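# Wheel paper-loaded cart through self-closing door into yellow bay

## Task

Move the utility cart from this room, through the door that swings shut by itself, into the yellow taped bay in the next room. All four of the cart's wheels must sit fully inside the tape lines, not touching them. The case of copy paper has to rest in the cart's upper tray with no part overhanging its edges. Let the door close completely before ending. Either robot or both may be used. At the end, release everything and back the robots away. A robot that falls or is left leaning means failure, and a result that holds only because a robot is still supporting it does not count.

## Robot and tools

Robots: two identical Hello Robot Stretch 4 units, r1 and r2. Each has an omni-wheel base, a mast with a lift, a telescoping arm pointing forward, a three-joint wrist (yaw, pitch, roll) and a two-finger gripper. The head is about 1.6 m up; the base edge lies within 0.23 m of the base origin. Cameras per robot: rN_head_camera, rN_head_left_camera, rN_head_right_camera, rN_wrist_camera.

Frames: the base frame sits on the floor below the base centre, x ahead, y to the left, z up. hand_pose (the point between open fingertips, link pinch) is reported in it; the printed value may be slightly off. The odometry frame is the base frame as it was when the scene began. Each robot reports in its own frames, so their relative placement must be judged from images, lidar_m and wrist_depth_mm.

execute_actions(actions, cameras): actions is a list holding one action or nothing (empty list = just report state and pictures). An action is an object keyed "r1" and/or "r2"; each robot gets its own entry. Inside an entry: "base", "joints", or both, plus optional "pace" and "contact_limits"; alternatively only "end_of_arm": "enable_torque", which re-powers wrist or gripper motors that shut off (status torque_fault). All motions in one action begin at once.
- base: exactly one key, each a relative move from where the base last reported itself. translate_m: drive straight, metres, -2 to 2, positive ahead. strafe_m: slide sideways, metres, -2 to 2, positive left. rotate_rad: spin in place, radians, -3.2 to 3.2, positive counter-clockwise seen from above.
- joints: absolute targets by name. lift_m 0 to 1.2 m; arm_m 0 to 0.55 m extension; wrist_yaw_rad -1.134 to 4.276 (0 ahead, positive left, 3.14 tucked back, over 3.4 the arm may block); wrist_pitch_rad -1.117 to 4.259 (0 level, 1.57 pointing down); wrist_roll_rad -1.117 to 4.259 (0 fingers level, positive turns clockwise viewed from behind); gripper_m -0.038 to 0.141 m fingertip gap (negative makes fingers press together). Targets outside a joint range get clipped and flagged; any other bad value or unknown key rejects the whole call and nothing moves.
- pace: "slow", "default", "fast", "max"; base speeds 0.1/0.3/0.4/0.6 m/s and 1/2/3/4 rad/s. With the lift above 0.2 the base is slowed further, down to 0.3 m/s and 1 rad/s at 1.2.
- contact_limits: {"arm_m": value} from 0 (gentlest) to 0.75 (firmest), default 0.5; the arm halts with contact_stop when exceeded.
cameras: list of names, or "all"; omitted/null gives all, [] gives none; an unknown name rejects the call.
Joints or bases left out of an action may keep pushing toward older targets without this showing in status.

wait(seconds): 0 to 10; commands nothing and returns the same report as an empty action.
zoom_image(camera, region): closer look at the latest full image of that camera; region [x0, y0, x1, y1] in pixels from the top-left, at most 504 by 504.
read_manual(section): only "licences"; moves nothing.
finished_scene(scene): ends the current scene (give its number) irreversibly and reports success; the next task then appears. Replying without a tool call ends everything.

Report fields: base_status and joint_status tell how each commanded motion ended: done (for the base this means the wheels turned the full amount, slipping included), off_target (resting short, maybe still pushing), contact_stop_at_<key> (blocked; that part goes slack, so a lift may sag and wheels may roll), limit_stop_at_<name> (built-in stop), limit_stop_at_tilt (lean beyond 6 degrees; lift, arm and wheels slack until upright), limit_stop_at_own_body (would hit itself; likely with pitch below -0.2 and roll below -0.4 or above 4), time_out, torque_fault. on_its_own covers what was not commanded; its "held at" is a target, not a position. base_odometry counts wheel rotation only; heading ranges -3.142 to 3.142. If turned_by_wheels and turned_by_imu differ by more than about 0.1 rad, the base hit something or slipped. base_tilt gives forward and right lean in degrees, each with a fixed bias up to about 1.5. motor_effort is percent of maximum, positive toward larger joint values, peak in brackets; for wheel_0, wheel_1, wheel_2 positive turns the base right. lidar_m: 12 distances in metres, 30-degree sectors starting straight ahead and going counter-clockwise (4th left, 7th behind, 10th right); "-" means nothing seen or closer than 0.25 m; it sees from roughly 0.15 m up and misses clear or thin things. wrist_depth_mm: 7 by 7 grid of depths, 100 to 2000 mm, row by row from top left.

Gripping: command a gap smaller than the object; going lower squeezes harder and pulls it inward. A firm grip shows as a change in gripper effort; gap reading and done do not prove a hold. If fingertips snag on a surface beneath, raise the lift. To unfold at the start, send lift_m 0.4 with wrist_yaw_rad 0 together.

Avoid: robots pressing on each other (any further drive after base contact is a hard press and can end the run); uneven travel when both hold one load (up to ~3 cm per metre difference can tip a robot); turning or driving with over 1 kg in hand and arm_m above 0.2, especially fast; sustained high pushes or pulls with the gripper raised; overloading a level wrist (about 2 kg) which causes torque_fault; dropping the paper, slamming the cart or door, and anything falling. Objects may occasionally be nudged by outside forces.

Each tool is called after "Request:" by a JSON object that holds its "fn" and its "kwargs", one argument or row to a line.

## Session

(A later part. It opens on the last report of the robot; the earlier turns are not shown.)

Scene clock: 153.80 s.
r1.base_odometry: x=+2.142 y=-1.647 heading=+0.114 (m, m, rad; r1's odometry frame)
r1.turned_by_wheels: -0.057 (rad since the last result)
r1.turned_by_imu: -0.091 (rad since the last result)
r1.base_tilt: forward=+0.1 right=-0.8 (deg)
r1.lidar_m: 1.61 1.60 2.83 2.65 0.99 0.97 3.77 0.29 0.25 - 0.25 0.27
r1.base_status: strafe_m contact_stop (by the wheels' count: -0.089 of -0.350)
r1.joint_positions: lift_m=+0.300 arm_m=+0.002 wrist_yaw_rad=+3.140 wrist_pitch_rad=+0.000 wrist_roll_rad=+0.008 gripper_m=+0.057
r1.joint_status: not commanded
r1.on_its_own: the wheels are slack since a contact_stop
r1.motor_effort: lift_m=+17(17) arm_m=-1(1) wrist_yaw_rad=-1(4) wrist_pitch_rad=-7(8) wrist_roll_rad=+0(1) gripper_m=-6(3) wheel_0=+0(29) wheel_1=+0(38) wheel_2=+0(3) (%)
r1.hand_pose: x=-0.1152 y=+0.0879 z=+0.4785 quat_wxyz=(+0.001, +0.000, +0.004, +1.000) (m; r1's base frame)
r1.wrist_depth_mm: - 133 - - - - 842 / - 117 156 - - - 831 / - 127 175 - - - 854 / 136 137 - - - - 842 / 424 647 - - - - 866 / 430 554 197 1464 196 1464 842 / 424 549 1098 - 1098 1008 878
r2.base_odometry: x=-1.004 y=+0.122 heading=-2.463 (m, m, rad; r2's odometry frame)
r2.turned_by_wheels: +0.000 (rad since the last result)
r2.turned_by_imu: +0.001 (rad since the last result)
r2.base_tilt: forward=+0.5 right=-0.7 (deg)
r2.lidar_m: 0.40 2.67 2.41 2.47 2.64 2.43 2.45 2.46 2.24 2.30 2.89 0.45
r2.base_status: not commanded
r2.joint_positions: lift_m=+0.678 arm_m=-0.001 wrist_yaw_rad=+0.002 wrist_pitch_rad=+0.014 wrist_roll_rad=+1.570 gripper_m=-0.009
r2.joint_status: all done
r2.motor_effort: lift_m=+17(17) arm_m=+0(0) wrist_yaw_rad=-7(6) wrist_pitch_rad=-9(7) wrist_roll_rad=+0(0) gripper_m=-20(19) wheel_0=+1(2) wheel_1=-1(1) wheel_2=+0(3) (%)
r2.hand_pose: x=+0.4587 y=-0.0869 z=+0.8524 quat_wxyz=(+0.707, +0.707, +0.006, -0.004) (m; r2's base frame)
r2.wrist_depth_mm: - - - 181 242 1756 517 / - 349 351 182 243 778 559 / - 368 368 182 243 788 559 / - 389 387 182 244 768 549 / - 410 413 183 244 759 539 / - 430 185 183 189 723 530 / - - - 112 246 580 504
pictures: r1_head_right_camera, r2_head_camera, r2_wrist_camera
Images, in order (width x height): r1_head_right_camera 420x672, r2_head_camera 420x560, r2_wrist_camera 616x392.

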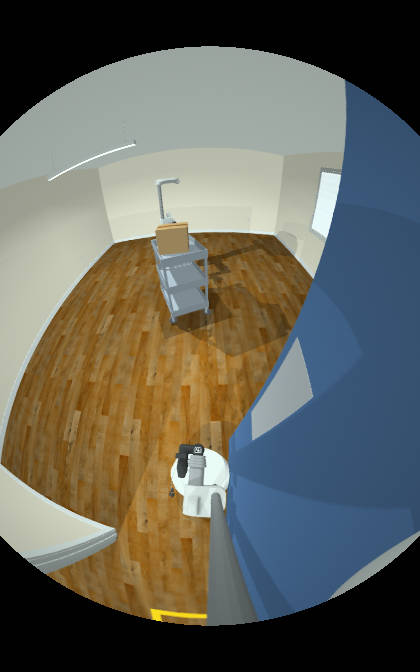

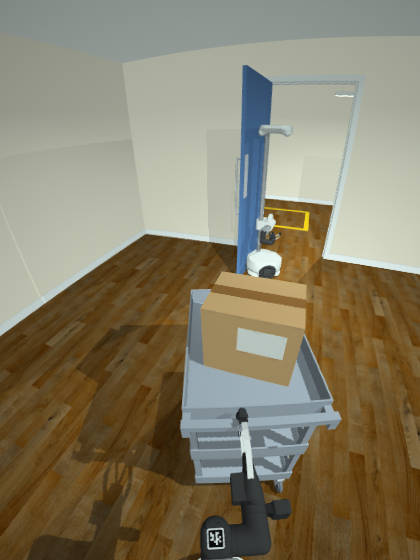

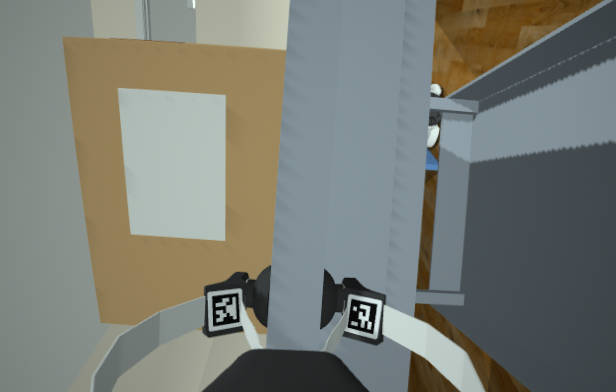

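Request:
{"fn": "execute_actions", "kwargs": {
  "actions": [
    {"r1":{"base":{"rotate_rad":0.09},"pace":"slow"}}
  ],
  "cameras": ["r1_head_right_camera"]
}}

Scene clock: 157.50 s.
r1.base_odometry: x=+2.142 y=-1.647 heading=+0.203 (m, m, rad; r1's odometry frame)
r1.turned_by_wheels: +0.089 (rad since the last result)
r1.turned_by_imu: +0.089 (rad since the last result)
r1.base_tilt: forward=+0.1 right=-0.7 (deg)
r1.lidar_m: 1.59 3.75 2.74 2.47 0.96 1.02 0.59 0.26 0.25 - 0.25 0.32
r1.base_status: done
r1.joint_positions: lift_m=+0.300 arm_m=+0.002 wrist_yaw_rad=+3.140 wrist_pitch_rad=+0.000 wrist_roll_rad=+0.008 gripper_m=+0.057
r1.joint_status: not commanded
r1.motor_effort: lift_m=+17(18) arm_m=-1(1) wrist_yaw_rad=-2(1) wrist_pitch_rad=-7(7) wrist_roll_rad=+0(1) gripper_m=-2(4) wheel_0=+0(7) wheel_1=-6(7) wheel_2=-4(11) (%)
r1.hand_pose: x=-0.1152 y=+0.0879 z=+0.4785 quat_wxyz=(+0.001, +0.000, +0.004, +1.000) (m; r1's base frame)
r1.wrist_depth_mm: - 134 - - - - - / - 117 156 - - - - / - 127 175 - - - 878 / 136 138 - - - - 866 / 394 564 - - - - 842 / 394 504 197 1464 196 1618 854 / 399 492 1118 - 1098 1078 854
r2.base_odometry: x=-1.004 y=+0.122 heading=-2.463 (m, m, rad; r2's odometry frame)
r2.turned_by_wheels: +0.000 (rad since the last result)
r2.turned_by_imu: +0.001 (rad since the last result)
r2.base_tilt: forward=+0.5 right=-0.7 (deg)
r2.lidar_m: 0.37 2.65 2.43 2.46 2.63 2.42 2.47 2.46 2.26 2.28 2.92 0.42
r2.base_status: not commanded
r2.joint_positions: lift_m=+0.678 arm_m=-0.001 wrist_yaw_rad=+0.002 wrist_pitch_rad=+0.014 wrist_roll_rad=+1.570 gripper_m=-0.009
r2.joint_status: not commanded
r2.motor_effort: lift_m=+17(17) arm_m=+0(0) wrist_yaw_rad=-6(7) wrist_pitch_rad=-7(6) wrist_roll_rad=+1(0) gripper_m=-21(20) wheel_0=+1(1) wheel_1=-1(1) wheel_2=+1(1) (%)
r2.hand_pose: x=+0.4587 y=-0.0869 z=+0.8524 quat_wxyz=(+0.707, +0.707, +0.006, -0.004) (m; r2's base frame)
r2.wrist_depth_mm: - - - 181 242 1756 517 / - 349 351 182 243 778 559 / - 368 370 182 243 788 559 / - 387 389 182 244 768 549 / - 410 410 183 244 759 535 / - 430 185 183 189 732 530 / - - - 112 245 574 508
pictures: r1_head_right_camera
Images, in order (width x height): r1_head_right_camera 420x672.

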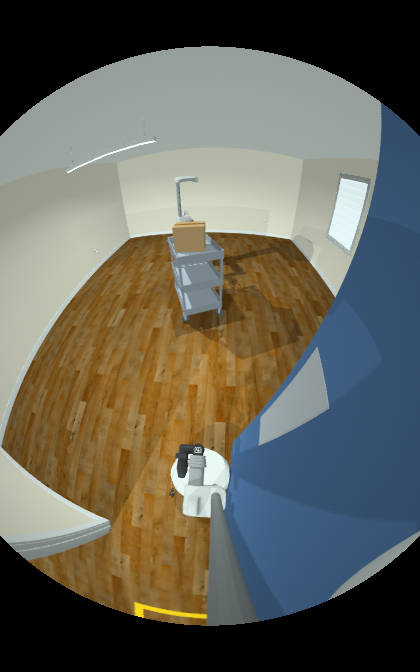

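Request:
{"fn": "execute_actions", "kwargs": {
  "actions": [
    {"r1":{"base":{"rotate_rad":3.14},"pace":"slow"},"r2":{"base":{"translate_m":0.4},"pace":"slow"}}
  ],
  "cameras": ["r1_head_left_camera","r2_head_camera"]
}}

Scene clock: 217.60 s.
r1.base_odometry: x=+2.143 y=-1.647 heading=-2.940 (m, m, rad; r1's odometry frame)
r1.turned_by_wheels: +3.139 (rad since the last result)
r1.turned_by_imu: +3.140 (rad since the last result)
r1.base_tilt: forward=+0.0 right=-0.7 (deg)
r1.lidar_m: 0.61 0.26 0.25 - 0.25 0.31 1.22 3.78 2.74 2.55 0.95 0.98
r1.base_status: done
r1.joint_positions: lift_m=+0.300 arm_m=+0.002 wrist_yaw_rad=+3.140 wrist_pitch_rad=+0.000 wrist_roll_rad=+0.008 gripper_m=+0.057
r1.joint_status: not commanded
r1.motor_effort: lift_m=+17(17) arm_m=-1(1) wrist_yaw_rad=+0(1) wrist_pitch_rad=-7(7) wrist_roll_rad=+0(1) gripper_m=-4(6) wheel_0=-9(11) wheel_1=+3(10) wheel_2=-1(10) (%)
r1.hand_pose: x=-0.1152 y=+0.0879 z=+0.4784 quat_wxyz=(+0.001, +0.000, +0.004, +1.000) (m; r1's base frame)
r1.wrist_depth_mm: - 134 - - - 256 - / - 117 156 - - 257 184 / - 127 175 - - 256 185 / 136 137 1397 - - 255 183 / - - 1983 - - 251 181 / 1308 1430 198 1464 196 246 179 / 991 1008 1138 - 1078 220 -
r2.base_odometry: x=-1.315 y=-0.129 heading=-2.463 (m, m, rad; r2's odometry frame)
r2.turned_by_wheels: +0.000 (rad since the last result)
r2.turned_by_imu: +0.003 (rad since the last result)
r2.base_tilt: forward=+0.5 right=-0.6 (deg)
r2.lidar_m: 0.38 2.50 2.27 2.30 2.93 2.78 2.88 2.62 2.40 2.47 3.10 0.44
r2.base_status: done
r2.joint_positions: lift_m=+0.678 arm_m=-0.001 wrist_yaw_rad=+0.001 wrist_pitch_rad=+0.014 wrist_roll_rad=+1.570 gripper_m=-0.010
r2.joint_status: not commanded
r2.motor_effort: lift_m=+17(17) arm_m=+0(0) wrist_yaw_rad=-4(18) wrist_pitch_rad=-6(8) wrist_roll_rad=+0(0) gripper_m=-14(21) wheel_0=+4(7) wheel_1=+3(10) wheel_2=-2(13) (%)
r2.hand_pose: x=+0.4586 y=-0.0871 z=+0.8524 quat_wxyz=(+0.707, +0.707, +0.005, -0.004) (m; r2's base frame)
r2.wrist_depth_mm: - 379 - 167 226 1808 512 / - 338 338 167 228 759 564 / - 357 359 169 229 788 559 / - 379 379 171 232 778 544 / - 404 402 172 234 759 539 / - 427 185 173 235 699 530 / - - - 112 236 597 500
pictures: r1_head_left_camera, r2_head_camera
Images, in order (width x height): r1_head_left_camera 420x672, r2_head_camera 420x560.

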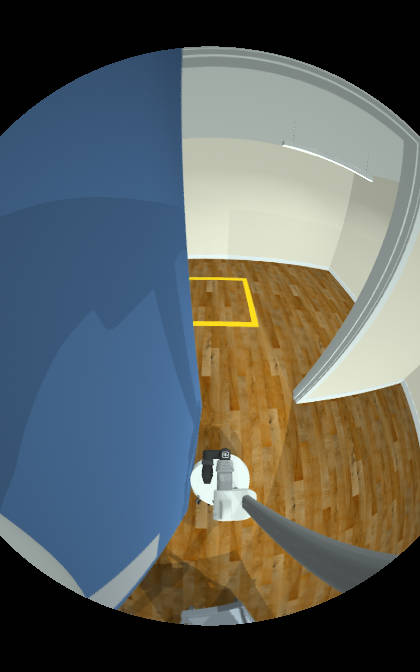

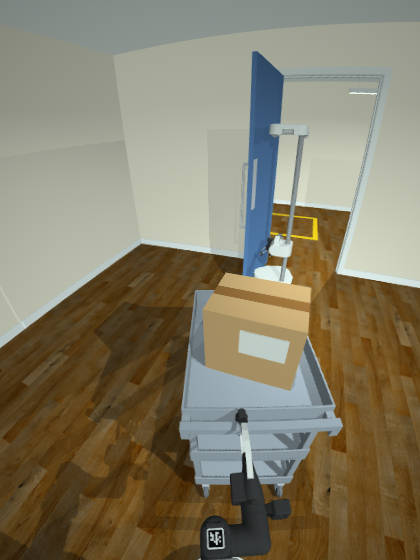

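Request:
{"fn": "execute_actions", "kwargs": {
  "actions": [
    {"r1":{"joints":{"lift_m":0.55,"gripper_m":0.0}},"r2":{"base":{"rotate_rad":-0.15},"pace":"slow"}}
  ],
  "cameras": ["r2_head_camera"]
}}

Request:
{"fn": "execute_actions", "kwargs": {
  "actions": [
    {"r1":{"joints":{"wrist_pitch_rad":1.57}}}
  ],
  "cameras": []
}}

Request:
{"fn": "execute_actions", "kwargs": {
  "actions": [
    {"r1":{"joints":{"wrist_yaw_rad":0.4}}}
  ],
  "cameras": ["r1_head_left_camera"]
}}

Scene clock: 235.20 s.
r1.base_odometry: x=+2.143 y=-1.647 heading=-2.940 (m, m, rad; r1's odometry frame)
r1.turned_by_wheels: +0.000 (rad since the last result)
r1.turned_by_imu: -0.001 (rad since the last result)
r1.base_tilt: forward=+0.1 right=-0.8 (deg)
r1.lidar_m: 0.63 0.28 0.25 - 0.25 0.31 1.23 3.79 2.76 2.56 0.95 1.00
r1.base_status: not commanded
r1.joint_positions: lift_m=+0.550 arm_m=+0.002 wrist_yaw_rad=+3.140 wrist_pitch_rad=+0.000 wrist_roll_rad=+0.008 gripper_m=+0.000
r1.joint_status: all done
r1.motor_effort: lift_m=+24(28) arm_m=-1(1) wrist_yaw_rad=+0(0) wrist_pitch_rad=-6(7) wrist_roll_rad=+1(1) gripper_m=-4(4) wheel_0=-9(9) wheel_1=+3(3) wheel_2=-1(1) (%)
r1.hand_pose: x=-0.1152 y=+0.0879 z=+0.7279 quat_wxyz=(+0.001, +0.000, +0.004, +1.000) (m; r1's base frame)
r1.wrist_depth_mm: - 134 - - - 256 - / - 117 156 - - 257 185 / - 127 176 - - 254 185 / 136 137 - - - 255 184 / - - 1921 1537 - 251 181 / 1921 - 185 191 359 245 178 / 1430 1499 1537 - 1576 222 -
r2.base_odometry: x=-1.315 y=-0.129 heading=-2.612 (m, m, rad; r2's odometry frame)
r2.turned_by_wheels: -0.149 (rad since the last result)
r2.turned_by_imu: -0.148 (rad since the last result)
r2.base_tilt: forward=+0.4 right=-0.9 (deg)
r2.lidar_m: 0.35 2.70 2.31 2.28 2.68 2.80 2.82 2.83 2.42 2.43 2.81 0.45
r2.base_status: done
r2.joint_positions: lift_m=+0.678 arm_m=-0.001 wrist_yaw_rad=+0.005 wrist_pitch_rad=+0.015 wrist_roll_rad=+1.570 gripper_m=-0.010
r2.joint_status: not commanded
r2.on_its_own: wrist_yaw_rad is at rest, and its effort (-15) is outside its rest range (-13 to +13)
r2.motor_effort: lift_m=+17(17) arm_m=+0(0) wrist_yaw_rad=-15(38) wrist_pitch_rad=-10(11) wrist_roll_rad=-1(0) gripper_m=-14(14) wheel_0=+3(9) wheel_1=+3(4) wheel_2=+5(8) (%)
r2.hand_pose: x=+0.4590 y=-0.0860 z=+0.8522 quat_wxyz=(+0.707, +0.707, +0.007, -0.003) (m; r2's base frame)
r2.wrist_depth_mm: - - - 205 273 1756 1229 / - 366 - 200 266 1756 521 / - 368 373 193 258 732 559 / - 377 379 186 249 768 544 / - 387 389 180 243 750 539 / - 397 185 176 236 732 530 / - 402 404 112 226 676 517
pictures: r2_head_camera
Images, in order (width x height): r2_head_camera 420x560.

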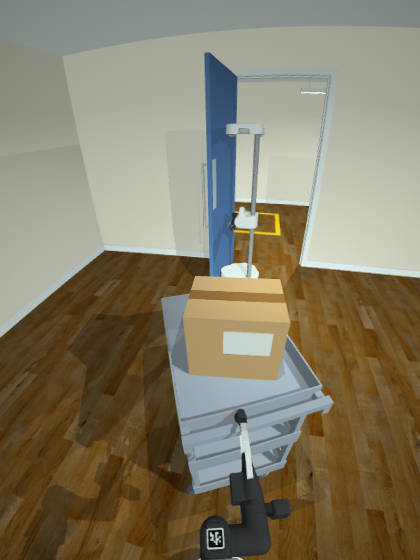

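Scene clock: 236.70 s.
r1.base_odometry: x=+2.143 y=-1.647 heading=-2.940 (m, m, rad; r1's odometry frame)
r1.turned_by_wheels: +0.000 (rad since the last result)
r1.turned_by_imu: +0.000 (rad since the last result)
r1.base_tilt: forward=+0.3 right=-0.7 (deg)
r1.lidar_m: 0.61 0.27 0.25 - 0.25 0.31 1.20 3.76 2.74 2.55 0.93 1.01
r1.base_status: not commanded
r1.joint_positions: lift_m=+0.550 arm_m=+0.002 wrist_yaw_rad=+3.140 wrist_pitch_rad=+1.570 wrist_roll_rad=+0.008 gripper_m=+0.000
r1.joint_status: all done
r1.motor_effort: lift_m=+24(23) arm_m=-1(1) wrist_yaw_rad=+0(0) wrist_pitch_rad=+3(5) wrist_roll_rad=+0(0) gripper_m=-3(6) wheel_0=-9(9) wheel_1=+3(3) wheel_2=-1(1) (%)
r1.hand_pose: x=+0.1729 y=+0.0874 z=+0.4394 quat_wxyz=(+0.003, -0.707, +0.003, +0.708) (m; r1's base frame)
r1.wrist_depth_mm: 654 439 445 445 452 233 - / 654 445 445 449 452 229 170 / 654 442 449 449 442 223 166 / 661 452 445 459 413 215 162 / 668 668 668 469 389 208 158 / 661 676 185 192 270 200 153 / 661 683 676 - 336 181 -
r2.base_odometry: x=-1.315 y=-0.129 heading=-2.612 (m, m, rad; r2's odometry frame)
r2.turned_by_wheels: +0.000 (rad since the last result)
r2.turned_by_imu: +0.000 (rad since the last result)
r2.base_tilt: forward=+0.6 right=-0.7 (deg)
r2.lidar_m: 0.34 2.69 2.29 2.27 2.69 2.81 2.81 2.82 2.40 2.42 2.80 0.44
r2.base_status: not commanded
r2.joint_positions: lift_m=+0.678 arm_m=-0.001 wrist_yaw_rad=+0.005 wrist_pitch_rad=+0.015 wrist_roll_rad=+1.570 gripper_m=-0.010
r2.joint_status: not commanded
r2.on_its_own: wrist_yaw_rad is at rest, and its effort (-15) is outside its rest range (-13 to +13)
r2.motor_effort: lift_m=+17(17) arm_m=+0(0) wrist_yaw_rad=-15(14) wrist_pitch_rad=-9(9) wrist_roll_rad=-1(0) gripper_m=-14(18) wheel_0=+3(4) wheel_1=+3(3) wheel_2=+5(5) (%)
r2.hand_pose: x=+0.4590 y=-0.0860 z=+0.8522 quat_wxyz=(+0.707, +0.707, +0.007, -0.003) (m; r2's base frame)
r2.wrist_depth_mm: - - - 206 274 1756 1255 / - 366 - 199 265 1756 521 / - 368 373 192 257 732 554 / - 379 379 187 250 768 549 / - 384 387 180 242 759 544 / - 394 185 175 236 732 525 / - 402 402 112 226 676 521
pictures: none
No camera images: the call's "cameras" was empty. Leave "cameras" out to get every camera's image.

Scene clock: 238.90 s.
r1.base_odometry: x=+2.143 y=-1.647 heading=-2.940 (m, m, rad; r1's odometry frame)
r1.turned_by_wheels: +0.000 (rad since the last result)
r1.turned_by_imu: +0.000 (rad since the last result)
r1.base_tilt: forward=+0.1 right=-1.0 (deg)
r1.lidar_m: 0.62 0.26 0.25 - 0.25 0.30 1.22 3.80 2.76 2.56 0.96 1.00
r1.base_status: not commanded
r1.joint_positions: lift_m=+0.550 arm_m=+0.002 wrist_yaw_rad=+0.400 wrist_pitch_rad=+1.570 wrist_roll_rad=+0.008 gripper_m=+0.000
r1.joint_status: all done
r1.motor_effort: lift_m=+24(24) arm_m=-1(1) wrist_yaw_rad=-1(4) wrist_pitch_rad=+0(2) wrist_roll_rad=+0(0) gripper_m=-7(6) wheel_0=-9(9) wheel_1=+3(3) wheel_2=-1(1) (%)
r1.hand_pose: x=+0.2074 y=-0.0804 z=+0.4394 quat_wxyz=(+0.694, -0.138, +0.693, +0.138) (m; r1's base frame)
r1.wrist_depth_mm: 301 399 640 654 668 668 676 / 330 459 661 661 668 668 683 / 377 544 661 661 676 683 691 / 427 466 484 676 668 683 683 / 452 452 452 459 683 691 683 / 452 455 185 191 683 699 691 / 452 455 452 - 699 699 707
r2.base_odometry: x=-1.315 y=-0.129 heading=-2.612 (m, m, rad; r2's odometry frame)
r2.turned_by_wheels: +0.000 (rad since the last result)
r2.turned_by_imu: +0.001 (rad since the last result)
r2.base_tilt: forward=+0.5 right=-0.9 (deg)
r2.lidar_m: 0.36 2.70 2.32 2.28 2.66 2.80 2.79 2.81 2.42 2.41 2.79 0.45
r2.base_status: not commanded
r2.joint_positions: lift_m=+0.678 arm_m=-0.001 wrist_yaw_rad=+0.005 wrist_pitch_rad=+0.015 wrist_roll_rad=+1.570 gripper_m=-0.010
r2.joint_status: not commanded
r2.motor_effort: lift_m=+18(18) arm_m=-1(0) wrist_yaw_rad=-13(13) wrist_pitch_rad=-10(9) wrist_roll_rad=+1(1) gripper_m=-14(13) wheel_0=+3(3) wheel_1=+3(3) wheel_2=+5(6) (%)
r2.hand_pose: x=+0.4590 y=-0.0860 z=+0.8522 quat_wxyz=(+0.707, +0.707, +0.007, -0.003) (m; r2's base frame)
r2.wrist_depth_mm: - - - 206 274 1808 1255 / - 368 - 199 266 1756 521 / - 370 373 192 257 732 549 / - 377 382 187 250 768 544 / - 387 389 180 243 759 539 / - 394 185 176 236 732 530 / - 399 404 112 227 668 521
pictures: r1_head_left_camera
Images, in order (width x height): r1_head_left_camera 420x672.

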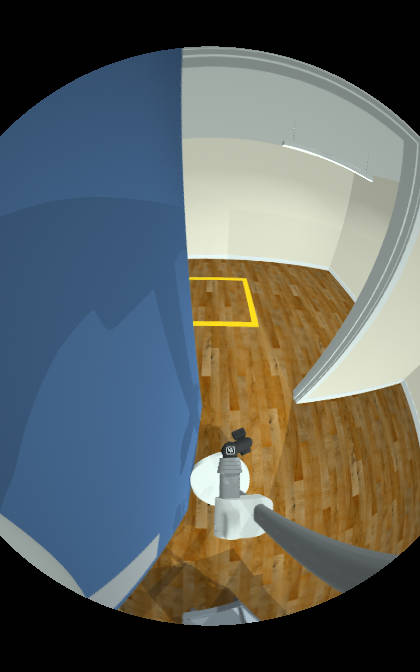

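Request:
{"fn": "execute_actions", "kwargs": {
  "actions": [
    {"r1":{"joints":{"wrist_pitch_rad":0.0}},"r2":{"base":{"translate_m":-0.6}}}
  ],
  "cameras": ["r1_head_left_camera","r2_head_camera"]
}}

Scene clock: 267.80 s.
r1.base_odometry: x=+2.143 y=-1.647 heading=-2.940 (m, m, rad; r1's odometry frame)
r1.turned_by_wheels: +0.000 (rad since the last result)
r1.turned_by_imu: -0.001 (rad since the last result)
r1.base_tilt: forward=+0.2 right=-0.9 (deg)
r1.lidar_m: 0.63 0.27 0.25 - 0.25 0.31 1.86 1.89 2.73 2.57 0.96 0.99
r1.base_status: not commanded
r1.joint_positions: lift_m=+0.550 arm_m=+0.002 wrist_yaw_rad=+0.400 wrist_pitch_rad=+0.003 wrist_roll_rad=+0.008 gripper_m=+0.000
r1.joint_status: all done
r1.motor_effort: lift_m=+24(24) arm_m=-1(1) wrist_yaw_rad=-1(1) wrist_pitch_rad=-7(12) wrist_roll_rad=+0(1) gripper_m=-4(5) wheel_0=-9(9) wheel_1=+3(3) wheel_2=-1(1) (%)
r1.hand_pose: x=+0.4729 y=+0.0318 z=+0.7270 quat_wxyz=(+0.980, +0.004, +0.002, +0.199) (m; r1's base frame)
r1.wrist_depth_mm: 219 267 357 - - - - / 220 271 368 - - - - / 223 276 375 - - - - / 224 278 377 - - - - / 227 282 362 - - - - / 226 273 185 190 1983 - - / 228 262 351 - 1576 1576 1756
r2.base_odometry: x=-0.797 y=+0.174 heading=-2.612 (m, m, rad; r2's odometry frame)
r2.turned_by_wheels: +0.000 (rad since the last result)
r2.turned_by_imu: +0.003 (rad since the last result)
r2.base_tilt: forward=+0.6 right=-0.8 (deg)
r2.lidar_m: 0.39 2.87 2.44 2.43 2.60 2.21 2.22 2.61 2.26 2.27 2.63 0.43
r2.base_status: done
r2.joint_positions: lift_m=+0.678 arm_m=-0.001 wrist_yaw_rad=-0.005 wrist_pitch_rad=+0.015 wrist_roll_rad=+1.570 gripper_m=-0.010
r2.joint_status: not commanded
r2.motor_effort: lift_m=+18(18) arm_m=+0(0) wrist_yaw_rad=+13(22) wrist_pitch_rad=-10(12) wrist_roll_rad=+0(0) gripper_m=-13(18) wheel_0=-3(6) wheel_1=+0(8) wheel_2=-1(19) (%)
r2.hand_pose: x=+0.4581 y=-0.0887 z=+0.8520 quat_wxyz=(+0.707, +0.707, +0.004, -0.007) (m; r2's base frame)
r2.wrist_depth_mm: - 327 - 167 226 1756 517 / - 336 340 167 228 778 559 / - 357 357 169 230 788 554 / - 382 379 171 232 768 544 / - 407 404 173 234 750 539 / - 436 185 174 236 699 525 / - - - 112 238 1464 496
pictures: r1_head_left_camera, r2_head_camera
Images, in order (width x height): r1_head_left_camera 420x672, r2_head_camera 420x560.

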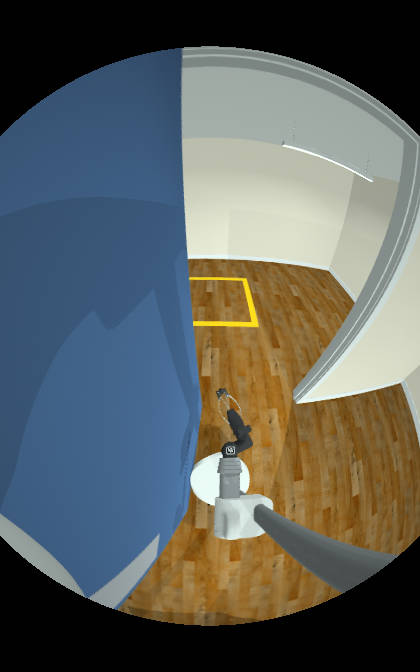

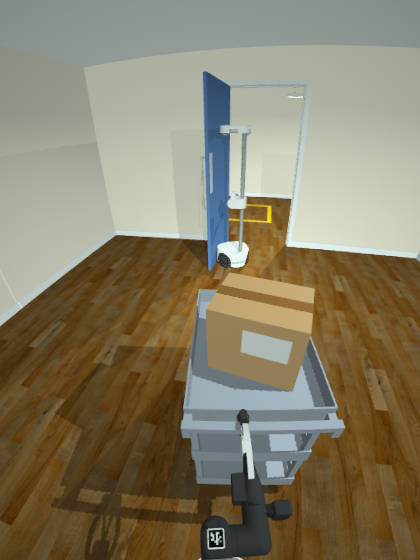

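Request:
{"fn": "execute_actions", "kwargs": {
  "actions": [
    {"r1":{"base":{"translate_m":-0.55},"pace":"slow"},"r2":{"base":{"strafe_m":0.13},"pace":"slow"}}
  ],
  "cameras": ["r1_head_left_camera","r2_head_camera"]
}}

Scene clock: 283.63 s.
r1.base_odometry: x=+2.681 y=-1.537 heading=-2.942 (m, m, rad; r1's odometry frame)
r1.turned_by_wheels: -0.001 (rad since the last result)
r1.turned_by_imu: -0.004 (rad since the last result)
r1.base_tilt: forward=+0.0 right=-0.7 (deg)
r1.lidar_m: 0.26 0.34 1.65 2.10 2.17 2.90 1.33 1.39 2.75 2.63 1.69 1.38
r1.base_status: done
r1.joint_positions: lift_m=+0.550 arm_m=+0.002 wrist_yaw_rad=+0.387 wrist_pitch_rad=+0.003 wrist_roll_rad=+0.008 gripper_m=+0.000
r1.joint_status: not commanded
r1.on_its_own: wrist_yaw_rad is at rest, and its effort (+38) is outside its rest range (-13 to +13)
r1.motor_effort: lift_m=+23(23) arm_m=-1(1) wrist_yaw_rad=+38(78) wrist_pitch_rad=-7(8) wrist_roll_rad=+1(0) gripper_m=-9(14) wheel_0=-13(23) wheel_1=-3(7) wheel_2=-2(4) (%)
r1.hand_pose: x=+0.4733 y=+0.0279 z=+0.7271 quat_wxyz=(+0.981, +0.004, +0.002, +0.192) (m; r1's base frame)
r1.wrist_depth_mm: - 107 150 334 - - - / - 109 153 343 - - - / - 111 157 355 - - - / - 112 159 364 - - - / - 110 161 240 - - - / - 111 158 193 185 - - / - 110 140 - 1576 1537 1576
r2.base_odometry: x=-0.732 y=+0.062 heading=-2.613 (m, m, rad; r2's odometry frame)
r2.turned_by_wheels: -0.001 (rad since the last result)
r2.turned_by_imu: +0.002 (rad since the last result)
r2.base_tilt: forward=+0.6 right=-0.8 (deg)
r2.lidar_m: 0.40 2.74 2.29 2.28 2.54 2.19 2.20 2.56 2.39 2.39 0.47 0.37
r2.base_status: done
r2.joint_positions: lift_m=+0.678 arm_m=-0.001 wrist_yaw_rad=-0.006 wrist_pitch_rad=+0.015 wrist_roll_rad=+1.570 gripper_m=-0.010
r2.joint_status: not commanded
r2.on_its_own: wrist_yaw_rad is at rest, and its effort (+18) is outside its rest range (-13 to +13)
r2.motor_effort: lift_m=+18(18) arm_m=+0(0) wrist_yaw_rad=+18(29) wrist_pitch_rad=-10(12) wrist_roll_rad=+0(1) gripper_m=-12(13) wheel_0=-5(9) wheel_1=+0(6) wheel_2=-2(2) (%)
r2.hand_pose: x=+0.4580 y=-0.0891 z=+0.8520 quat_wxyz=(+0.707, +0.707, +0.003, -0.007) (m; r2's base frame)
r2.wrist_depth_mm: 304 300 300 141 197 707 564 / - 325 324 147 204 741 559 / - 355 357 153 211 778 554 / - 392 394 158 220 768 544 / - 436 436 165 229 715 535 / - - 186 172 236 1618 508 / - - - 112 248 1464 469
pictures: r1_head_left_camera, r2_head_camera
Images, in order (width x height): r1_head_left_camera 420x672, r2_head_camera 420x560.

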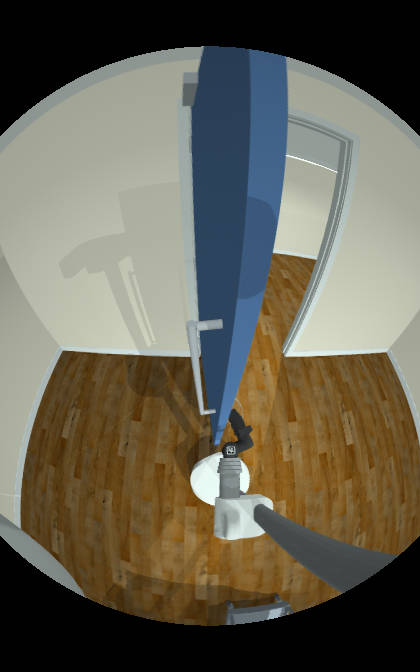

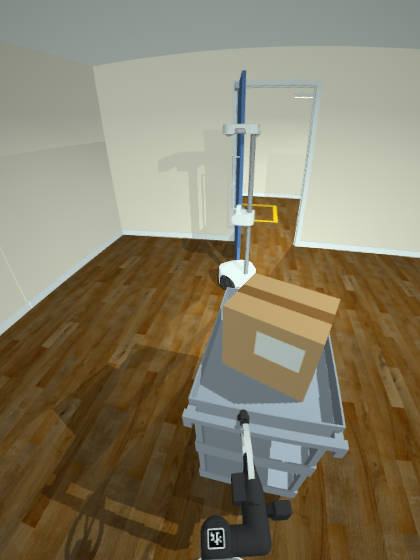

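Request:
{"fn": "execute_actions", "kwargs": {
  "actions": [
    {"r1":{"base":{"strafe_m":0.2},"joints":{"wrist_yaw_rad":-0.2},"pace":"slow"},"r2":{"base":{"rotate_rad":-0.28},"pace":"slow"}}
  ],
  "cameras": ["r1_head_left_camera","r2_head_camera"]
}}

Scene clock: 298.00 s.
r1.base_odometry: x=+2.721 y=-1.733 heading=-2.942 (m, m, rad; r1's odometry frame)
r1.turned_by_wheels: -0.001 (rad since the last result)
r1.turned_by_imu: -0.003 (rad since the last result)
r1.base_tilt: forward=+0.3 right=-0.8 (deg)
r1.lidar_m: 0.26 1.21 1.65 1.89 1.97 2.66 1.39 1.40 2.94 2.84 1.71 0.27
r1.base_status: done
r1.joint_positions: lift_m=+0.550 arm_m=+0.002 wrist_yaw_rad=-0.207 wrist_pitch_rad=+0.003 wrist_roll_rad=+0.008 gripper_m=+0.000
r1.joint_status: all done
r1.on_its_own: wrist_yaw_rad is at rest, and its effort (+19) is outside its rest range (-13 to +13)
r1.motor_effort: lift_m=+23(24) arm_m=-1(1) wrist_yaw_rad=+19(41) wrist_pitch_rad=-7(7) wrist_roll_rad=+1(0) gripper_m=-8(11) wheel_0=-8(17) wheel_1=+3(6) wheel_2=-3(8) (%)
r1.hand_pose: x=+0.4375 y=-0.1448 z=+0.7272 quat_wxyz=(+0.995, +0.004, +0.001, -0.103) (m; r1's base frame)
r1.wrist_depth_mm: - 147 - - - 1205 1205 / - 155 - - - 1182 1229 / - 145 - - - 1205 1255 / - 150 - - - 1205 1281 / - 153 - - - 1229 1281 / - 131 185 191 1983 1205 1281 / - 120 1537 - 1618 1229 1281
r2.base_odometry: x=-0.732 y=+0.062 heading=-2.892 (m, m, rad; r2's odometry frame)
r2.turned_by_wheels: -0.279 (rad since the last result)
r2.turned_by_imu: -0.278 (rad since the last result)
r2.base_tilt: forward=+0.6 right=-0.9 (deg)
r2.lidar_m: 0.37 2.31 2.43 2.29 2.40 2.28 2.17 2.28 2.53 2.38 2.46 0.44
r2.base_status: done
r2.joint_positions: lift_m=+0.678 arm_m=-0.001 wrist_yaw_rad=+0.005 wrist_pitch_rad=+0.015 wrist_roll_rad=+1.570 gripper_m=-0.010
r2.joint_status: not commanded
r2.on_its_own: wrist_yaw_rad is at rest, and its effort (-16) is outside its rest range (-13 to +13)
r2.motor_effort: lift_m=+18(18) arm_m=+0(0) wrist_yaw_rad=-16(40) wrist_pitch_rad=-11(11) wrist_roll_rad=+0(0) gripper_m=-12(14) wheel_0=+4(12) wheel_1=+2(3) wheel_2=+2(11) (%)
r2.hand_pose: x=+0.4590 y=-0.0858 z=+0.8520 quat_wxyz=(+0.707, +0.707, +0.007, -0.003) (m; r2's base frame)
r2.wrist_depth_mm: - - - 202 268 1756 1229 / - 364 - 196 260 1756 508 / - 370 370 190 254 723 554 / - 379 379 185 248 759 549 / - 387 387 180 241 759 539 / - 397 187 176 236 741 530 / - 404 407 112 228 676 521
pictures: r1_head_left_camera, r2_head_camera
Images, in order (width x height): r1_head_left_camera 420x672, r2_head_camera 420x560.

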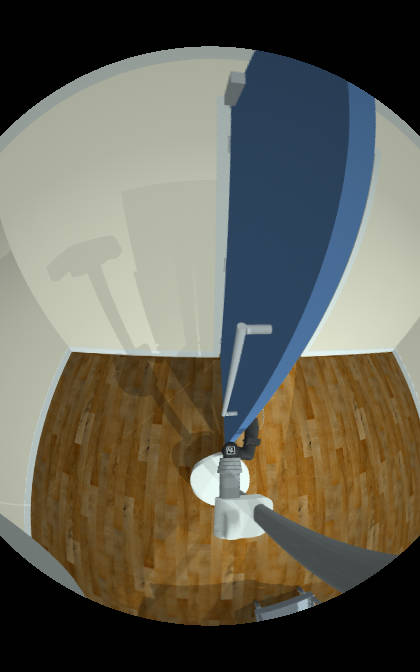

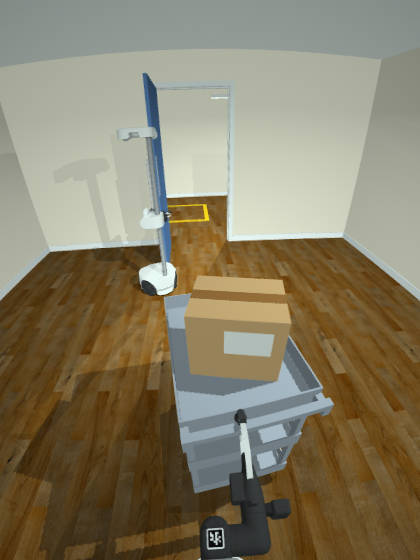

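Request:
{"fn": "execute_actions", "kwargs": {
  "actions": [
    {"r1":{"base":{"strafe_m":0.1},"pace":"slow"},"r2":{"base":{"translate_m":-0.3}}}
  ],
  "cameras": ["r1_head_left_camera","r2_head_camera"]
}}

Scene clock: 311.33 s.
r1.base_odometry: x=+2.741 y=-1.830 heading=-2.943 (m, m, rad; r1's odometry frame)
r1.turned_by_wheels: -0.001 (rad since the last result)
r1.turned_by_imu: -0.002 (rad since the last result)
r1.base_tilt: forward=+0.1 right=-0.9 (deg)
r1.lidar_m: 0.25 1.20 1.64 1.80 1.86 2.54 1.95 1.71 3.08 2.93 1.71 0.27
r1.base_status: done
r1.joint_positions: lift_m=+0.550 arm_m=+0.002 wrist_yaw_rad=-0.208 wrist_pitch_rad=+0.003 wrist_roll_rad=+0.008 gripper_m=+0.000
r1.joint_status: not commanded
r1.on_its_own: wrist_yaw_rad is at rest, and its effort (+22) is outside its rest range (-13 to +13)
r1.motor_effort: lift_m=+23(24) arm_m=-1(2) wrist_yaw_rad=+22(29) wrist_pitch_rad=-8(7) wrist_roll_rad=+0(1) gripper_m=-4(7) wheel_0=-9(11) wheel_1=+1(7) wheel_2=-4(1) (%)
r1.hand_pose: x=+0.4374 y=-0.1450 z=+0.7272 quat_wxyz=(+0.995, +0.004, +0.001, -0.104) (m; r1's base frame)
r1.wrist_depth_mm: - 116 397 - - - 1205 / - 121 442 - - 1308 1229 / - 125 480 - - 1308 1229 / - 127 517 - - 1308 1281 / - 129 340 - - 1308 1281 / - 128 184 194 1921 1281 1308 / - 116 243 - 1576 1281 1308
r2.base_odometry: x=-0.441 y=+0.136 heading=-2.892 (m, m, rad; r2's odometry frame)
r2.turned_by_wheels: +0.000 (rad since the last result)
r2.turned_by_imu: +0.002 (rad since the last result)
r2.base_tilt: forward=+0.5 right=-0.6 (deg)
r2.lidar_m: 0.40 2.58 2.43 2.29 2.40 2.00 1.88 2.00 2.50 2.39 2.47 0.43
r2.base_status: done
r2.joint_positions: lift_m=+0.678 arm_m=-0.001 wrist_yaw_rad=-0.004 wrist_pitch_rad=+0.015 wrist_roll_rad=+1.570 gripper_m=-0.010
r2.joint_status: not commanded
r2.motor_effort: lift_m=+18(18) arm_m=+0(1) wrist_yaw_rad=+13(24) wrist_pitch_rad=-9(13) wrist_roll_rad=+0(0) gripper_m=-11(15) wheel_0=-3(10) wheel_1=-1(8) wheel_2=-1(17) (%)
r2.hand_pose: x=+0.4582 y=-0.0886 z=+0.8520 quat_wxyz=(+0.707, +0.707, +0.004, -0.007) (m; r2's base frame)
r2.wrist_depth_mm: - - - 182 246 1808 1229 / - 347 349 181 243 1618 535 / - 362 362 180 241 788 549 / - 377 377 178 240 768 544 / - 394 394 176 237 750 539 / - 413 186 175 236 741 530 / - 427 433 112 234 640 517
pictures: r1_head_left_camera, r2_head_camera
Images, in order (width x height): r1_head_left_camera 420x672, r2_head_camera 420x560.

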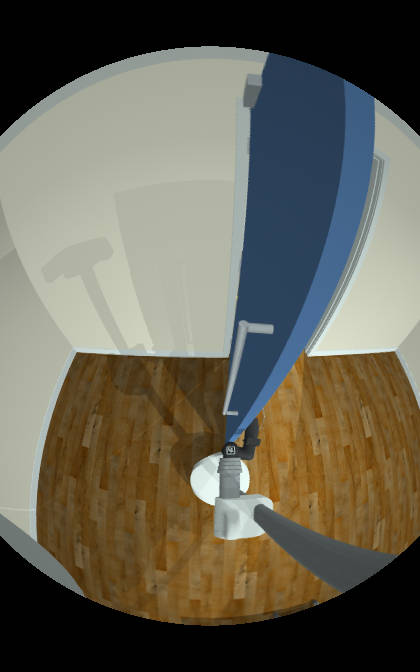

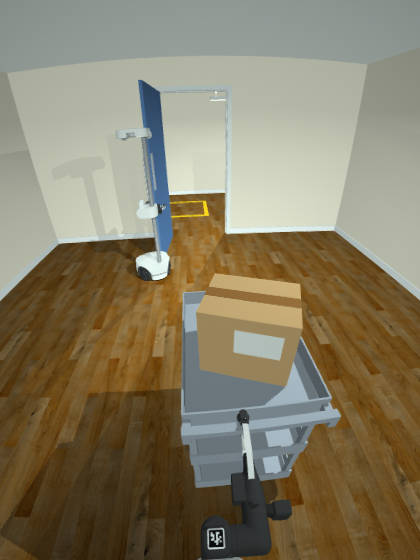

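Request:
{"fn": "execute_actions", "kwargs": {
  "actions": [
    {"r2":{"base":{"strafe_m":0.04},"pace":"slow"}}
  ],
  "cameras": []
}}

Request:
{"fn": "execute_actions", "kwargs": {
  "actions": [
    {"r2":{"base":{"translate_m":0.6}}}
  ],
  "cameras": ["r2_head_camera"]
}}

Scene clock: 321.23 s.
r1.base_odometry: x=+2.741 y=-1.830 heading=-2.943 (m, m, rad; r1's odometry frame)
r1.turned_by_wheels: +0.000 (rad since the last result)
r1.turned_by_imu: -0.001 (rad since the last result)
r1.base_tilt: forward=+0.1 right=-0.7 (deg)
r1.lidar_m: 0.26 1.21 1.64 1.79 1.86 2.54 1.87 1.71 3.07 2.93 1.70 0.28
r1.base_status: not commanded
r1.joint_positions: lift_m=+0.550 arm_m=+0.002 wrist_yaw_rad=-0.208 wrist_pitch_rad=+0.003 wrist_roll_rad=+0.008 gripper_m=+0.000
r1.joint_status: not commanded
r1.on_its_own: wrist_yaw_rad is at rest, and its effort (+22) is outside its rest range (-13 to +13)
r1.motor_effort: lift_m=+23(23) arm_m=-1(1) wrist_yaw_rad=+22(22) wrist_pitch_rad=-7(6) wrist_roll_rad=+1(1) gripper_m=-8(6) wheel_0=-9(9) wheel_1=+2(2) wheel_2=-4(4) (%)
r1.hand_pose: x=+0.4374 y=-0.1450 z=+0.7272 quat_wxyz=(+0.995, +0.004, +0.001, -0.104) (m; r1's base frame)
r1.wrist_depth_mm: - 116 399 - - - 1205 / - 121 436 - - 1281 1229 / - 125 480 - - 1308 1229 / - 128 521 - - 1281 1255 / - 129 338 - - 1281 1308 / - 128 185 193 1983 1255 1308 / - 116 242 - 1537 1281 1308
r2.base_odometry: x=-0.431 y=+0.098 heading=-2.893 (m, m, rad; r2's odometry frame)
r2.turned_by_wheels: -0.001 (rad since the last result)
r2.turned_by_imu: +0.001 (rad since the last result)
r2.base_tilt: forward=+0.6 right=-0.7 (deg)
r2.lidar_m: 0.38 2.60 2.37 2.25 2.36 1.97 1.89 2.00 2.55 2.42 2.52 0.43
r2.base_status: done
r2.joint_positions: lift_m=+0.678 arm_m=-0.001 wrist_yaw_rad=-0.008 wrist_pitch_rad=+0.015 wrist_roll_rad=+1.570 gripper_m=-0.010
r2.joint_status: not commanded
r2.on_its_own: wrist_yaw_rad is at rest, and its effort (+23) is outside its rest range (-13 to +13)
r2.motor_effort: lift_m=+18(18) arm_m=+0(0) wrist_yaw_rad=+23(26) wrist_pitch_rad=-11(10) wrist_roll_rad=-1(0) gripper_m=-10(12) wheel_0=-5(9) wheel_1=+0(3) wheel_2=-1(0) (%)
r2.hand_pose: x=+0.4578 y=-0.0898 z=+0.8520 quat_wxyz=(+0.707, +0.707, +0.002, -0.008) (m; r2's base frame)
r2.wrist_depth_mm: - - - 176 237 1808 508 / - 342 343 175 236 798 549 / - 359 362 175 236 778 554 / - 377 379 175 236 759 549 / - 399 399 175 236 759 539 / - 421 186 175 236 707 525 / - - - 112 236 640 521
pictures: none
No camera images: the call's "cameras" was empty. Leave "cameras" out to get every camera's image.

Scene clock: 324.73 s.
r1.base_odometry: x=+2.741 y=-1.830 heading=-2.943 (m, m, rad; r1's odometry frame)
r1.turned_by_wheels: +0.000 (rad since the last result)
r1.turned_by_imu: +0.000 (rad since the last result)
r1.base_tilt: forward=+0.4 right=-0.9 (deg)
r1.lidar_m: 0.26 1.22 1.64 1.80 1.87 2.53 1.97 1.14 3.08 2.93 1.69 0.26
r1.base_status: not commanded
r1.joint_positions: lift_m=+0.550 arm_m=+0.002 wrist_yaw_rad=-0.208 wrist_pitch_rad=+0.003 wrist_roll_rad=+0.008 gripper_m=+0.000
r1.joint_status: not commanded
r1.on_its_own: wrist_yaw_rad is at rest, and its effort (+22) is outside its rest range (-13 to +13)
r1.motor_effort: lift_m=+23(23) arm_m=-1(1) wrist_yaw_rad=+22(22) wrist_pitch_rad=-6(6) wrist_roll_rad=+0(0) gripper_m=-7(5) wheel_0=-9(9) wheel_1=+2(1) wheel_2=-4(4) (%)
r1.hand_pose: x=+0.4374 y=-0.1450 z=+0.7272 quat_wxyz=(+0.995, +0.004, +0.001, -0.104) (m; r1's base frame)
r1.wrist_depth_mm: - 116 397 - - - 1229 / - 121 436 - - 1308 1229 / - 125 484 - - 1308 1255 / - 128 521 - - 1281 1281 / - 129 340 - - 1308 1281 / - 128 184 193 1983 1281 1308 / - 116 243 - 1618 1281 1336
r2.base_odometry: x=-1.013 y=-0.050 heading=-2.893 (m, m, rad; r2's odometry frame)
r2.turned_by_wheels: +0.000 (rad since the last result)
r2.turned_by_imu: +0.001 (rad since the last result)
r2.base_tilt: forward=+0.5 right=-0.6 (deg)
r2.lidar_m: 0.37 1.95 2.42 2.25 2.34 2.61 2.50 2.57 2.53 2.42 2.49 0.40
r2.base_status: done
r2.joint_positions: lift_m=+0.678 arm_m=-0.001 wrist_yaw_rad=+0.001 wrist_pitch_rad=+0.015 wrist_roll_rad=+1.570 gripper_m=-0.010
r2.joint_status: not commanded
r2.motor_effort: lift_m=+18(18) arm_m=+0(0) wrist_yaw_rad=-5(26) wrist_pitch_rad=-9(12) wrist_roll_rad=-1(1) gripper_m=-11(13) wheel_0=+2(10) wheel_1=-1(4) wheel_2=+1(18) (%)
r2.hand_pose: x=+0.4587 y=-0.0870 z=+0.8522 quat_wxyz=(+0.707, +0.707, +0.006, -0.005) (m; r2's base frame)
r2.wrist_depth_mm: - - - 175 236 1808 831 / - 342 343 175 236 798 539 / - 359 359 175 236 778 554 / - 375 377 175 236 768 544 / - 399 399 175 236 750 535 / - 418 186 175 236 715 530 / - 1618 - 112 236 647 521
pictures: r2_head_camera
Images, in order (width x height): r2_head_camera 420x560.

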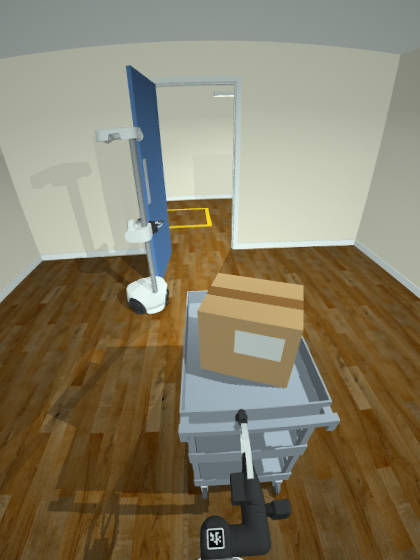

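Request:
{"fn": "execute_actions", "kwargs": {
  "actions": [
    {"r2":{"base":{"translate_m":0.9}}}
  ],
  "cameras": ["r2_head_camera","r2_head_left_camera"]
}}

Scene clock: 334.33 s.
r1.base_odometry: x=+2.741 y=-1.830 heading=-2.943 (m, m, rad; r1's odometry frame)
r1.turned_by_wheels: +0.000 (rad since the last result)
r1.turned_by_imu: -0.001 (rad since the last result)
r1.base_tilt: forward=+0.2 right=-0.7 (deg)
r1.lidar_m: 0.25 1.21 1.63 1.80 1.88 2.56 - 0.72 0.56 0.57 1.71 0.26
r1.base_status: not commanded
r1.joint_positions: lift_m=+0.550 arm_m=+0.002 wrist_yaw_rad=-0.208 wrist_pitch_rad=+0.003 wrist_roll_rad=+0.008 gripper_m=+0.000
r1.joint_status: not commanded
r1.on_its_own: wrist_yaw_rad is at rest, and its effort (+22) is outside its rest range (-13 to +13)
r1.motor_effort: lift_m=+23(23) arm_m=-2(1) wrist_yaw_rad=+22(22) wrist_pitch_rad=-7(6) wrist_roll_rad=+1(0) gripper_m=-8(7) wheel_0=-9(9) wheel_1=+2(2) wheel_2=-4(4) (%)
r1.hand_pose: x=+0.4374 y=-0.1450 z=+0.7272 quat_wxyz=(+0.995, +0.004, +0.001, -0.104) (m; r1's base frame)
r1.wrist_depth_mm: - 116 394 - - - 1229 / - 121 433 - - 1308 1255 / - 125 484 - - 1281 1229 / - 127 517 - - 1281 1229 / - 129 338 - - 1281 1281 / - 128 185 193 1983 1255 1281 / - 116 242 - 1618 1281 1308
r2.base_odometry: x=-1.885 y=-0.272 heading=-2.893 (m, m, rad; r2's odometry frame)
r2.turned_by_wheels: +0.000 (rad since the last result)
r2.turned_by_imu: +0.000 (rad since the last result)
r2.base_tilt: forward=+0.4 right=-0.8 (deg)
r2.lidar_m: 0.40 1.09 2.42 2.33 2.36 3.22 3.48 3.49 2.54 2.40 2.45 0.42
r2.base_status: done
r2.joint_positions: lift_m=+0.678 arm_m=-0.001 wrist_yaw_rad=-0.001 wrist_pitch_rad=+0.015 wrist_roll_rad=+1.570 gripper_m=-0.010
r2.joint_status: not commanded
r2.motor_effort: lift_m=+18(18) arm_m=+0(0) wrist_yaw_rad=+3(6) wrist_pitch_rad=-8(10) wrist_roll_rad=-1(3) gripper_m=-12(12) wheel_0=+2(7) wheel_1=+1(6) wheel_2=-2(15) (%)
r2.hand_pose: x=+0.4585 y=-0.0877 z=+0.8522 quat_wxyz=(+0.707, +0.707, +0.005, -0.005) (m; r2's base frame)
r2.wrist_depth_mm: 317 315 320 158 216 1661 525 / - 330 330 161 220 768 559 / - 353 355 164 224 778 554 / - 379 379 168 229 768 549 / - 410 413 171 233 759 539 / - 1576 186 174 236 699 525 / 1366 1205 1430 112 241 1397 488
pictures: r2_head_camera, r2_head_left_camera
Images, in order (width x height): r2_head_camera 420x560, r2_head_left_camera 420x672.

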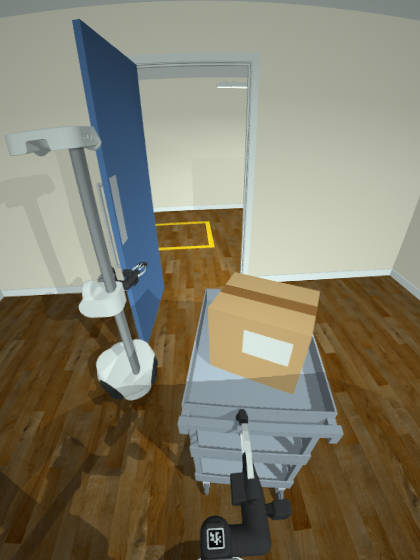

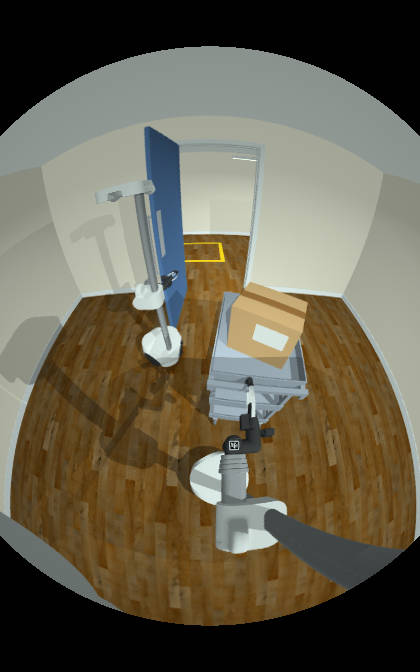

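Request:
{"fn": "execute_actions", "kwargs": {
  "actions": [
    {"r2":{"base":{"strafe_m":-0.04},"pace":"slow"}}
  ],
  "cameras": []
}}

Request:
{"fn": "execute_actions", "kwargs": {
  "actions": [
    {"r2":{"base":{"translate_m":0.6}}}
  ],
  "cameras": ["r2_head_camera","r2_head_left_camera"]
}}

Scene clock: 346.03 s.
r1.base_odometry: x=+2.741 y=-1.830 heading=-2.943 (m, m, rad; r1's odometry frame)
r1.turned_by_wheels: +0.000 (rad since the last result)
r1.turned_by_imu: -0.001 (rad since the last result)
r1.base_tilt: forward=+0.1 right=-0.7 (deg)
r1.lidar_m: 0.26 1.20 1.65 1.79 1.85 2.54 - 0.76 0.57 0.58 1.69 0.25
r1.base_status: not commanded
r1.joint_positions: lift_m=+0.550 arm_m=+0.002 wrist_yaw_rad=-0.208 wrist_pitch_rad=+0.003 wrist_roll_rad=+0.008 gripper_m=+0.000
r1.joint_status: not commanded
r1.on_its_own: wrist_yaw_rad is at rest, and its effort (+21) is outside its rest range (-13 to +13)
r1.motor_effort: lift_m=+23(23) arm_m=-1(2) wrist_yaw_rad=+21(22) wrist_pitch_rad=-8(7) wrist_roll_rad=+0(0) gripper_m=-7(9) wheel_0=-9(9) wheel_1=+1(1) wheel_2=-4(4) (%)
r1.hand_pose: x=+0.4374 y=-0.1450 z=+0.7272 quat_wxyz=(+0.995, +0.004, +0.001, -0.104) (m; r1's base frame)
r1.wrist_depth_mm: - 116 397 - - - 1229 / - 121 433 - - 1308 1205 / - 125 484 - - 1308 1229 / - 128 521 - - 1308 1255 / - 129 340 - - 1308 1229 / - 128 185 193 1983 1255 1308 / - 116 243 - 1576 1281 1336
r2.base_odometry: x=-1.895 y=-0.233 heading=-2.892 (m, m, rad; r2's odometry frame)
r2.turned_by_wheels: +0.000 (rad since the last result)
r2.turned_by_imu: +0.002 (rad since the last result)
r2.base_tilt: forward=+0.6 right=-0.7 (deg)
r2.lidar_m: 0.38 1.10 2.50 2.36 2.43 3.28 3.49 3.44 2.46 2.36 2.45 0.43
r2.base_status: done
r2.joint_positions: lift_m=+0.678 arm_m=-0.001 wrist_yaw_rad=+0.005 wrist_pitch_rad=+0.015 wrist_roll_rad=+1.570 gripper_m=-0.010
r2.joint_status: not commanded
r2.on_its_own: wrist_yaw_rad is at rest, and its effort (-16) is outside its rest range (-13 to +13)
r2.motor_effort: lift_m=+18(18) arm_m=+0(0) wrist_yaw_rad=-16(16) wrist_pitch_rad=-10(10) wrist_roll_rad=+0(1) gripper_m=-12(12) wheel_0=+3(10) wheel_1=-1(8) wheel_2=+0(1) (%)
r2.hand_pose: x=+0.4590 y=-0.0859 z=+0.8522 quat_wxyz=(+0.707, +0.707, +0.007, -0.003) (m; r2's base frame)
r2.wrist_depth_mm: - 347 504 164 224 1808 512 / - 334 334 166 226 741 554 / - 355 355 168 229 788 554 / - 377 377 171 231 768 549 / - 407 407 173 235 741 539 / - 436 186 174 236 699 530 / 1397 1281 1430 112 239 1430 496
pictures: none
No camera images: the call's "cameras" was empty. Leave "cameras" out to get every camera's image.

Scene clock: 349.50 s.
r1.base_odometry: x=+2.741 y=-1.830 heading=-2.943 (m, m, rad; r1's odometry frame)
r1.turned_by_wheels: +0.000 (rad since the last result)
r1.turned_by_imu: +0.000 (rad since the last result)
r1.base_tilt: forward=+0.1 right=-0.8 (deg)
r1.lidar_m: 0.25 1.21 1.63 1.80 1.88 2.55 - 0.65 0.53 0.52 0.59 0.26
r1.base_status: not commanded
r1.joint_positions: lift_m=+0.550 arm_m=+0.002 wrist_yaw_rad=-0.208 wrist_pitch_rad=+0.003 wrist_roll_rad=+0.008 gripper_m=+0.000
r1.joint_status: not commanded
r1.on_its_own: wrist_yaw_rad is at rest, and its effort (+22) is outside its rest range (-13 to +13)
r1.motor_effort: lift_m=+23(23) arm_m=+0(1) wrist_yaw_rad=+22(21) wrist_pitch_rad=-6(7) wrist_roll_rad=+1(0) gripper_m=-7(7) wheel_0=-9(9) wheel_1=+2(2) wheel_2=-4(4) (%)
r1.hand_pose: x=+0.4374 y=-0.1450 z=+0.7272 quat_wxyz=(+0.995, +0.004, +0.001, -0.104) (m; r1's base frame)
r1.wrist_depth_mm: - 117 397 - - - 1229 / - 121 436 - - 1308 1229 / - 125 480 - - 1336 1255 / - 127 525 - - 1308 1255 / - 129 340 - - 1281 1281 / - 128 184 193 1983 1255 1308 / - 116 242 - 1576 1255 1336
r2.base_odometry: x=-2.476 y=-0.381 heading=-2.893 (m, m, rad; r2's odometry frame)
r2.turned_by_wheels: +0.000 (rad since the last result)
r2.turned_by_imu: -0.003 (rad since the last result)
r2.base_tilt: forward=+0.6 right=-0.6 (deg)
r2.lidar_m: 0.41 0.62 0.60 2.36 2.45 3.29 4.13 3.47 2.46 2.33 2.40 0.42
r2.base_status: done
r2.joint_positions: lift_m=+0.678 arm_m=-0.001 wrist_yaw_rad=-0.004 wrist_pitch_rad=+0.014 wrist_roll_rad=+1.570 gripper_m=-0.010
r2.joint_status: not commanded
r2.motor_effort: lift_m=+18(18) arm_m=+0(0) wrist_yaw_rad=+13(19) wrist_pitch_rad=-9(9) wrist_roll_rad=+1(1) gripper_m=-10(11) wheel_0=-3(10) wheel_1=-1(2) wheel_2=-2(15) (%)
r2.hand_pose: x=+0.4582 y=-0.0887 z=+0.8522 quat_wxyz=(+0.707, +0.707, +0.004, -0.007) (m; r2's base frame)
r2.wrist_depth_mm: 317 312 317 156 213 1576 535 / 1499 329 330 160 218 768 564 / 1537 353 353 163 223 788 554 / - 379 382 167 227 768 544 / - 415 415 170 233 759 539 / - - 186 174 236 691 530 / 1397 1255 1464 112 242 1397 484
pictures: r2_head_camera, r2_head_left_camera
Images, in order (width x height): r2_head_camera 420x560, r2_head_left_camera 420x672.

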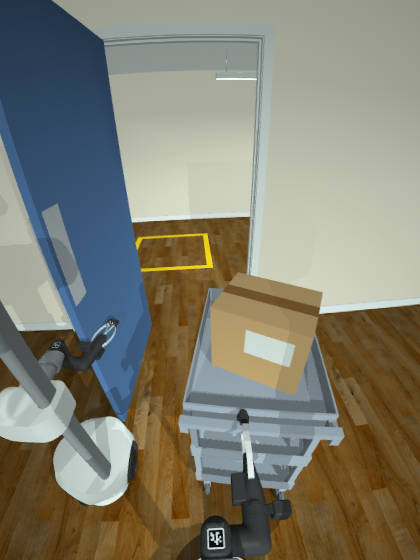

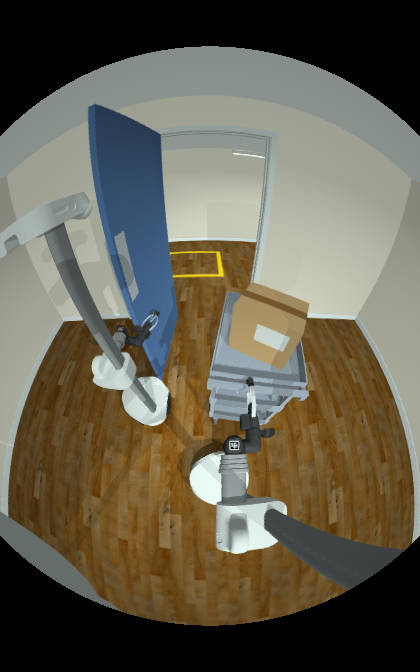

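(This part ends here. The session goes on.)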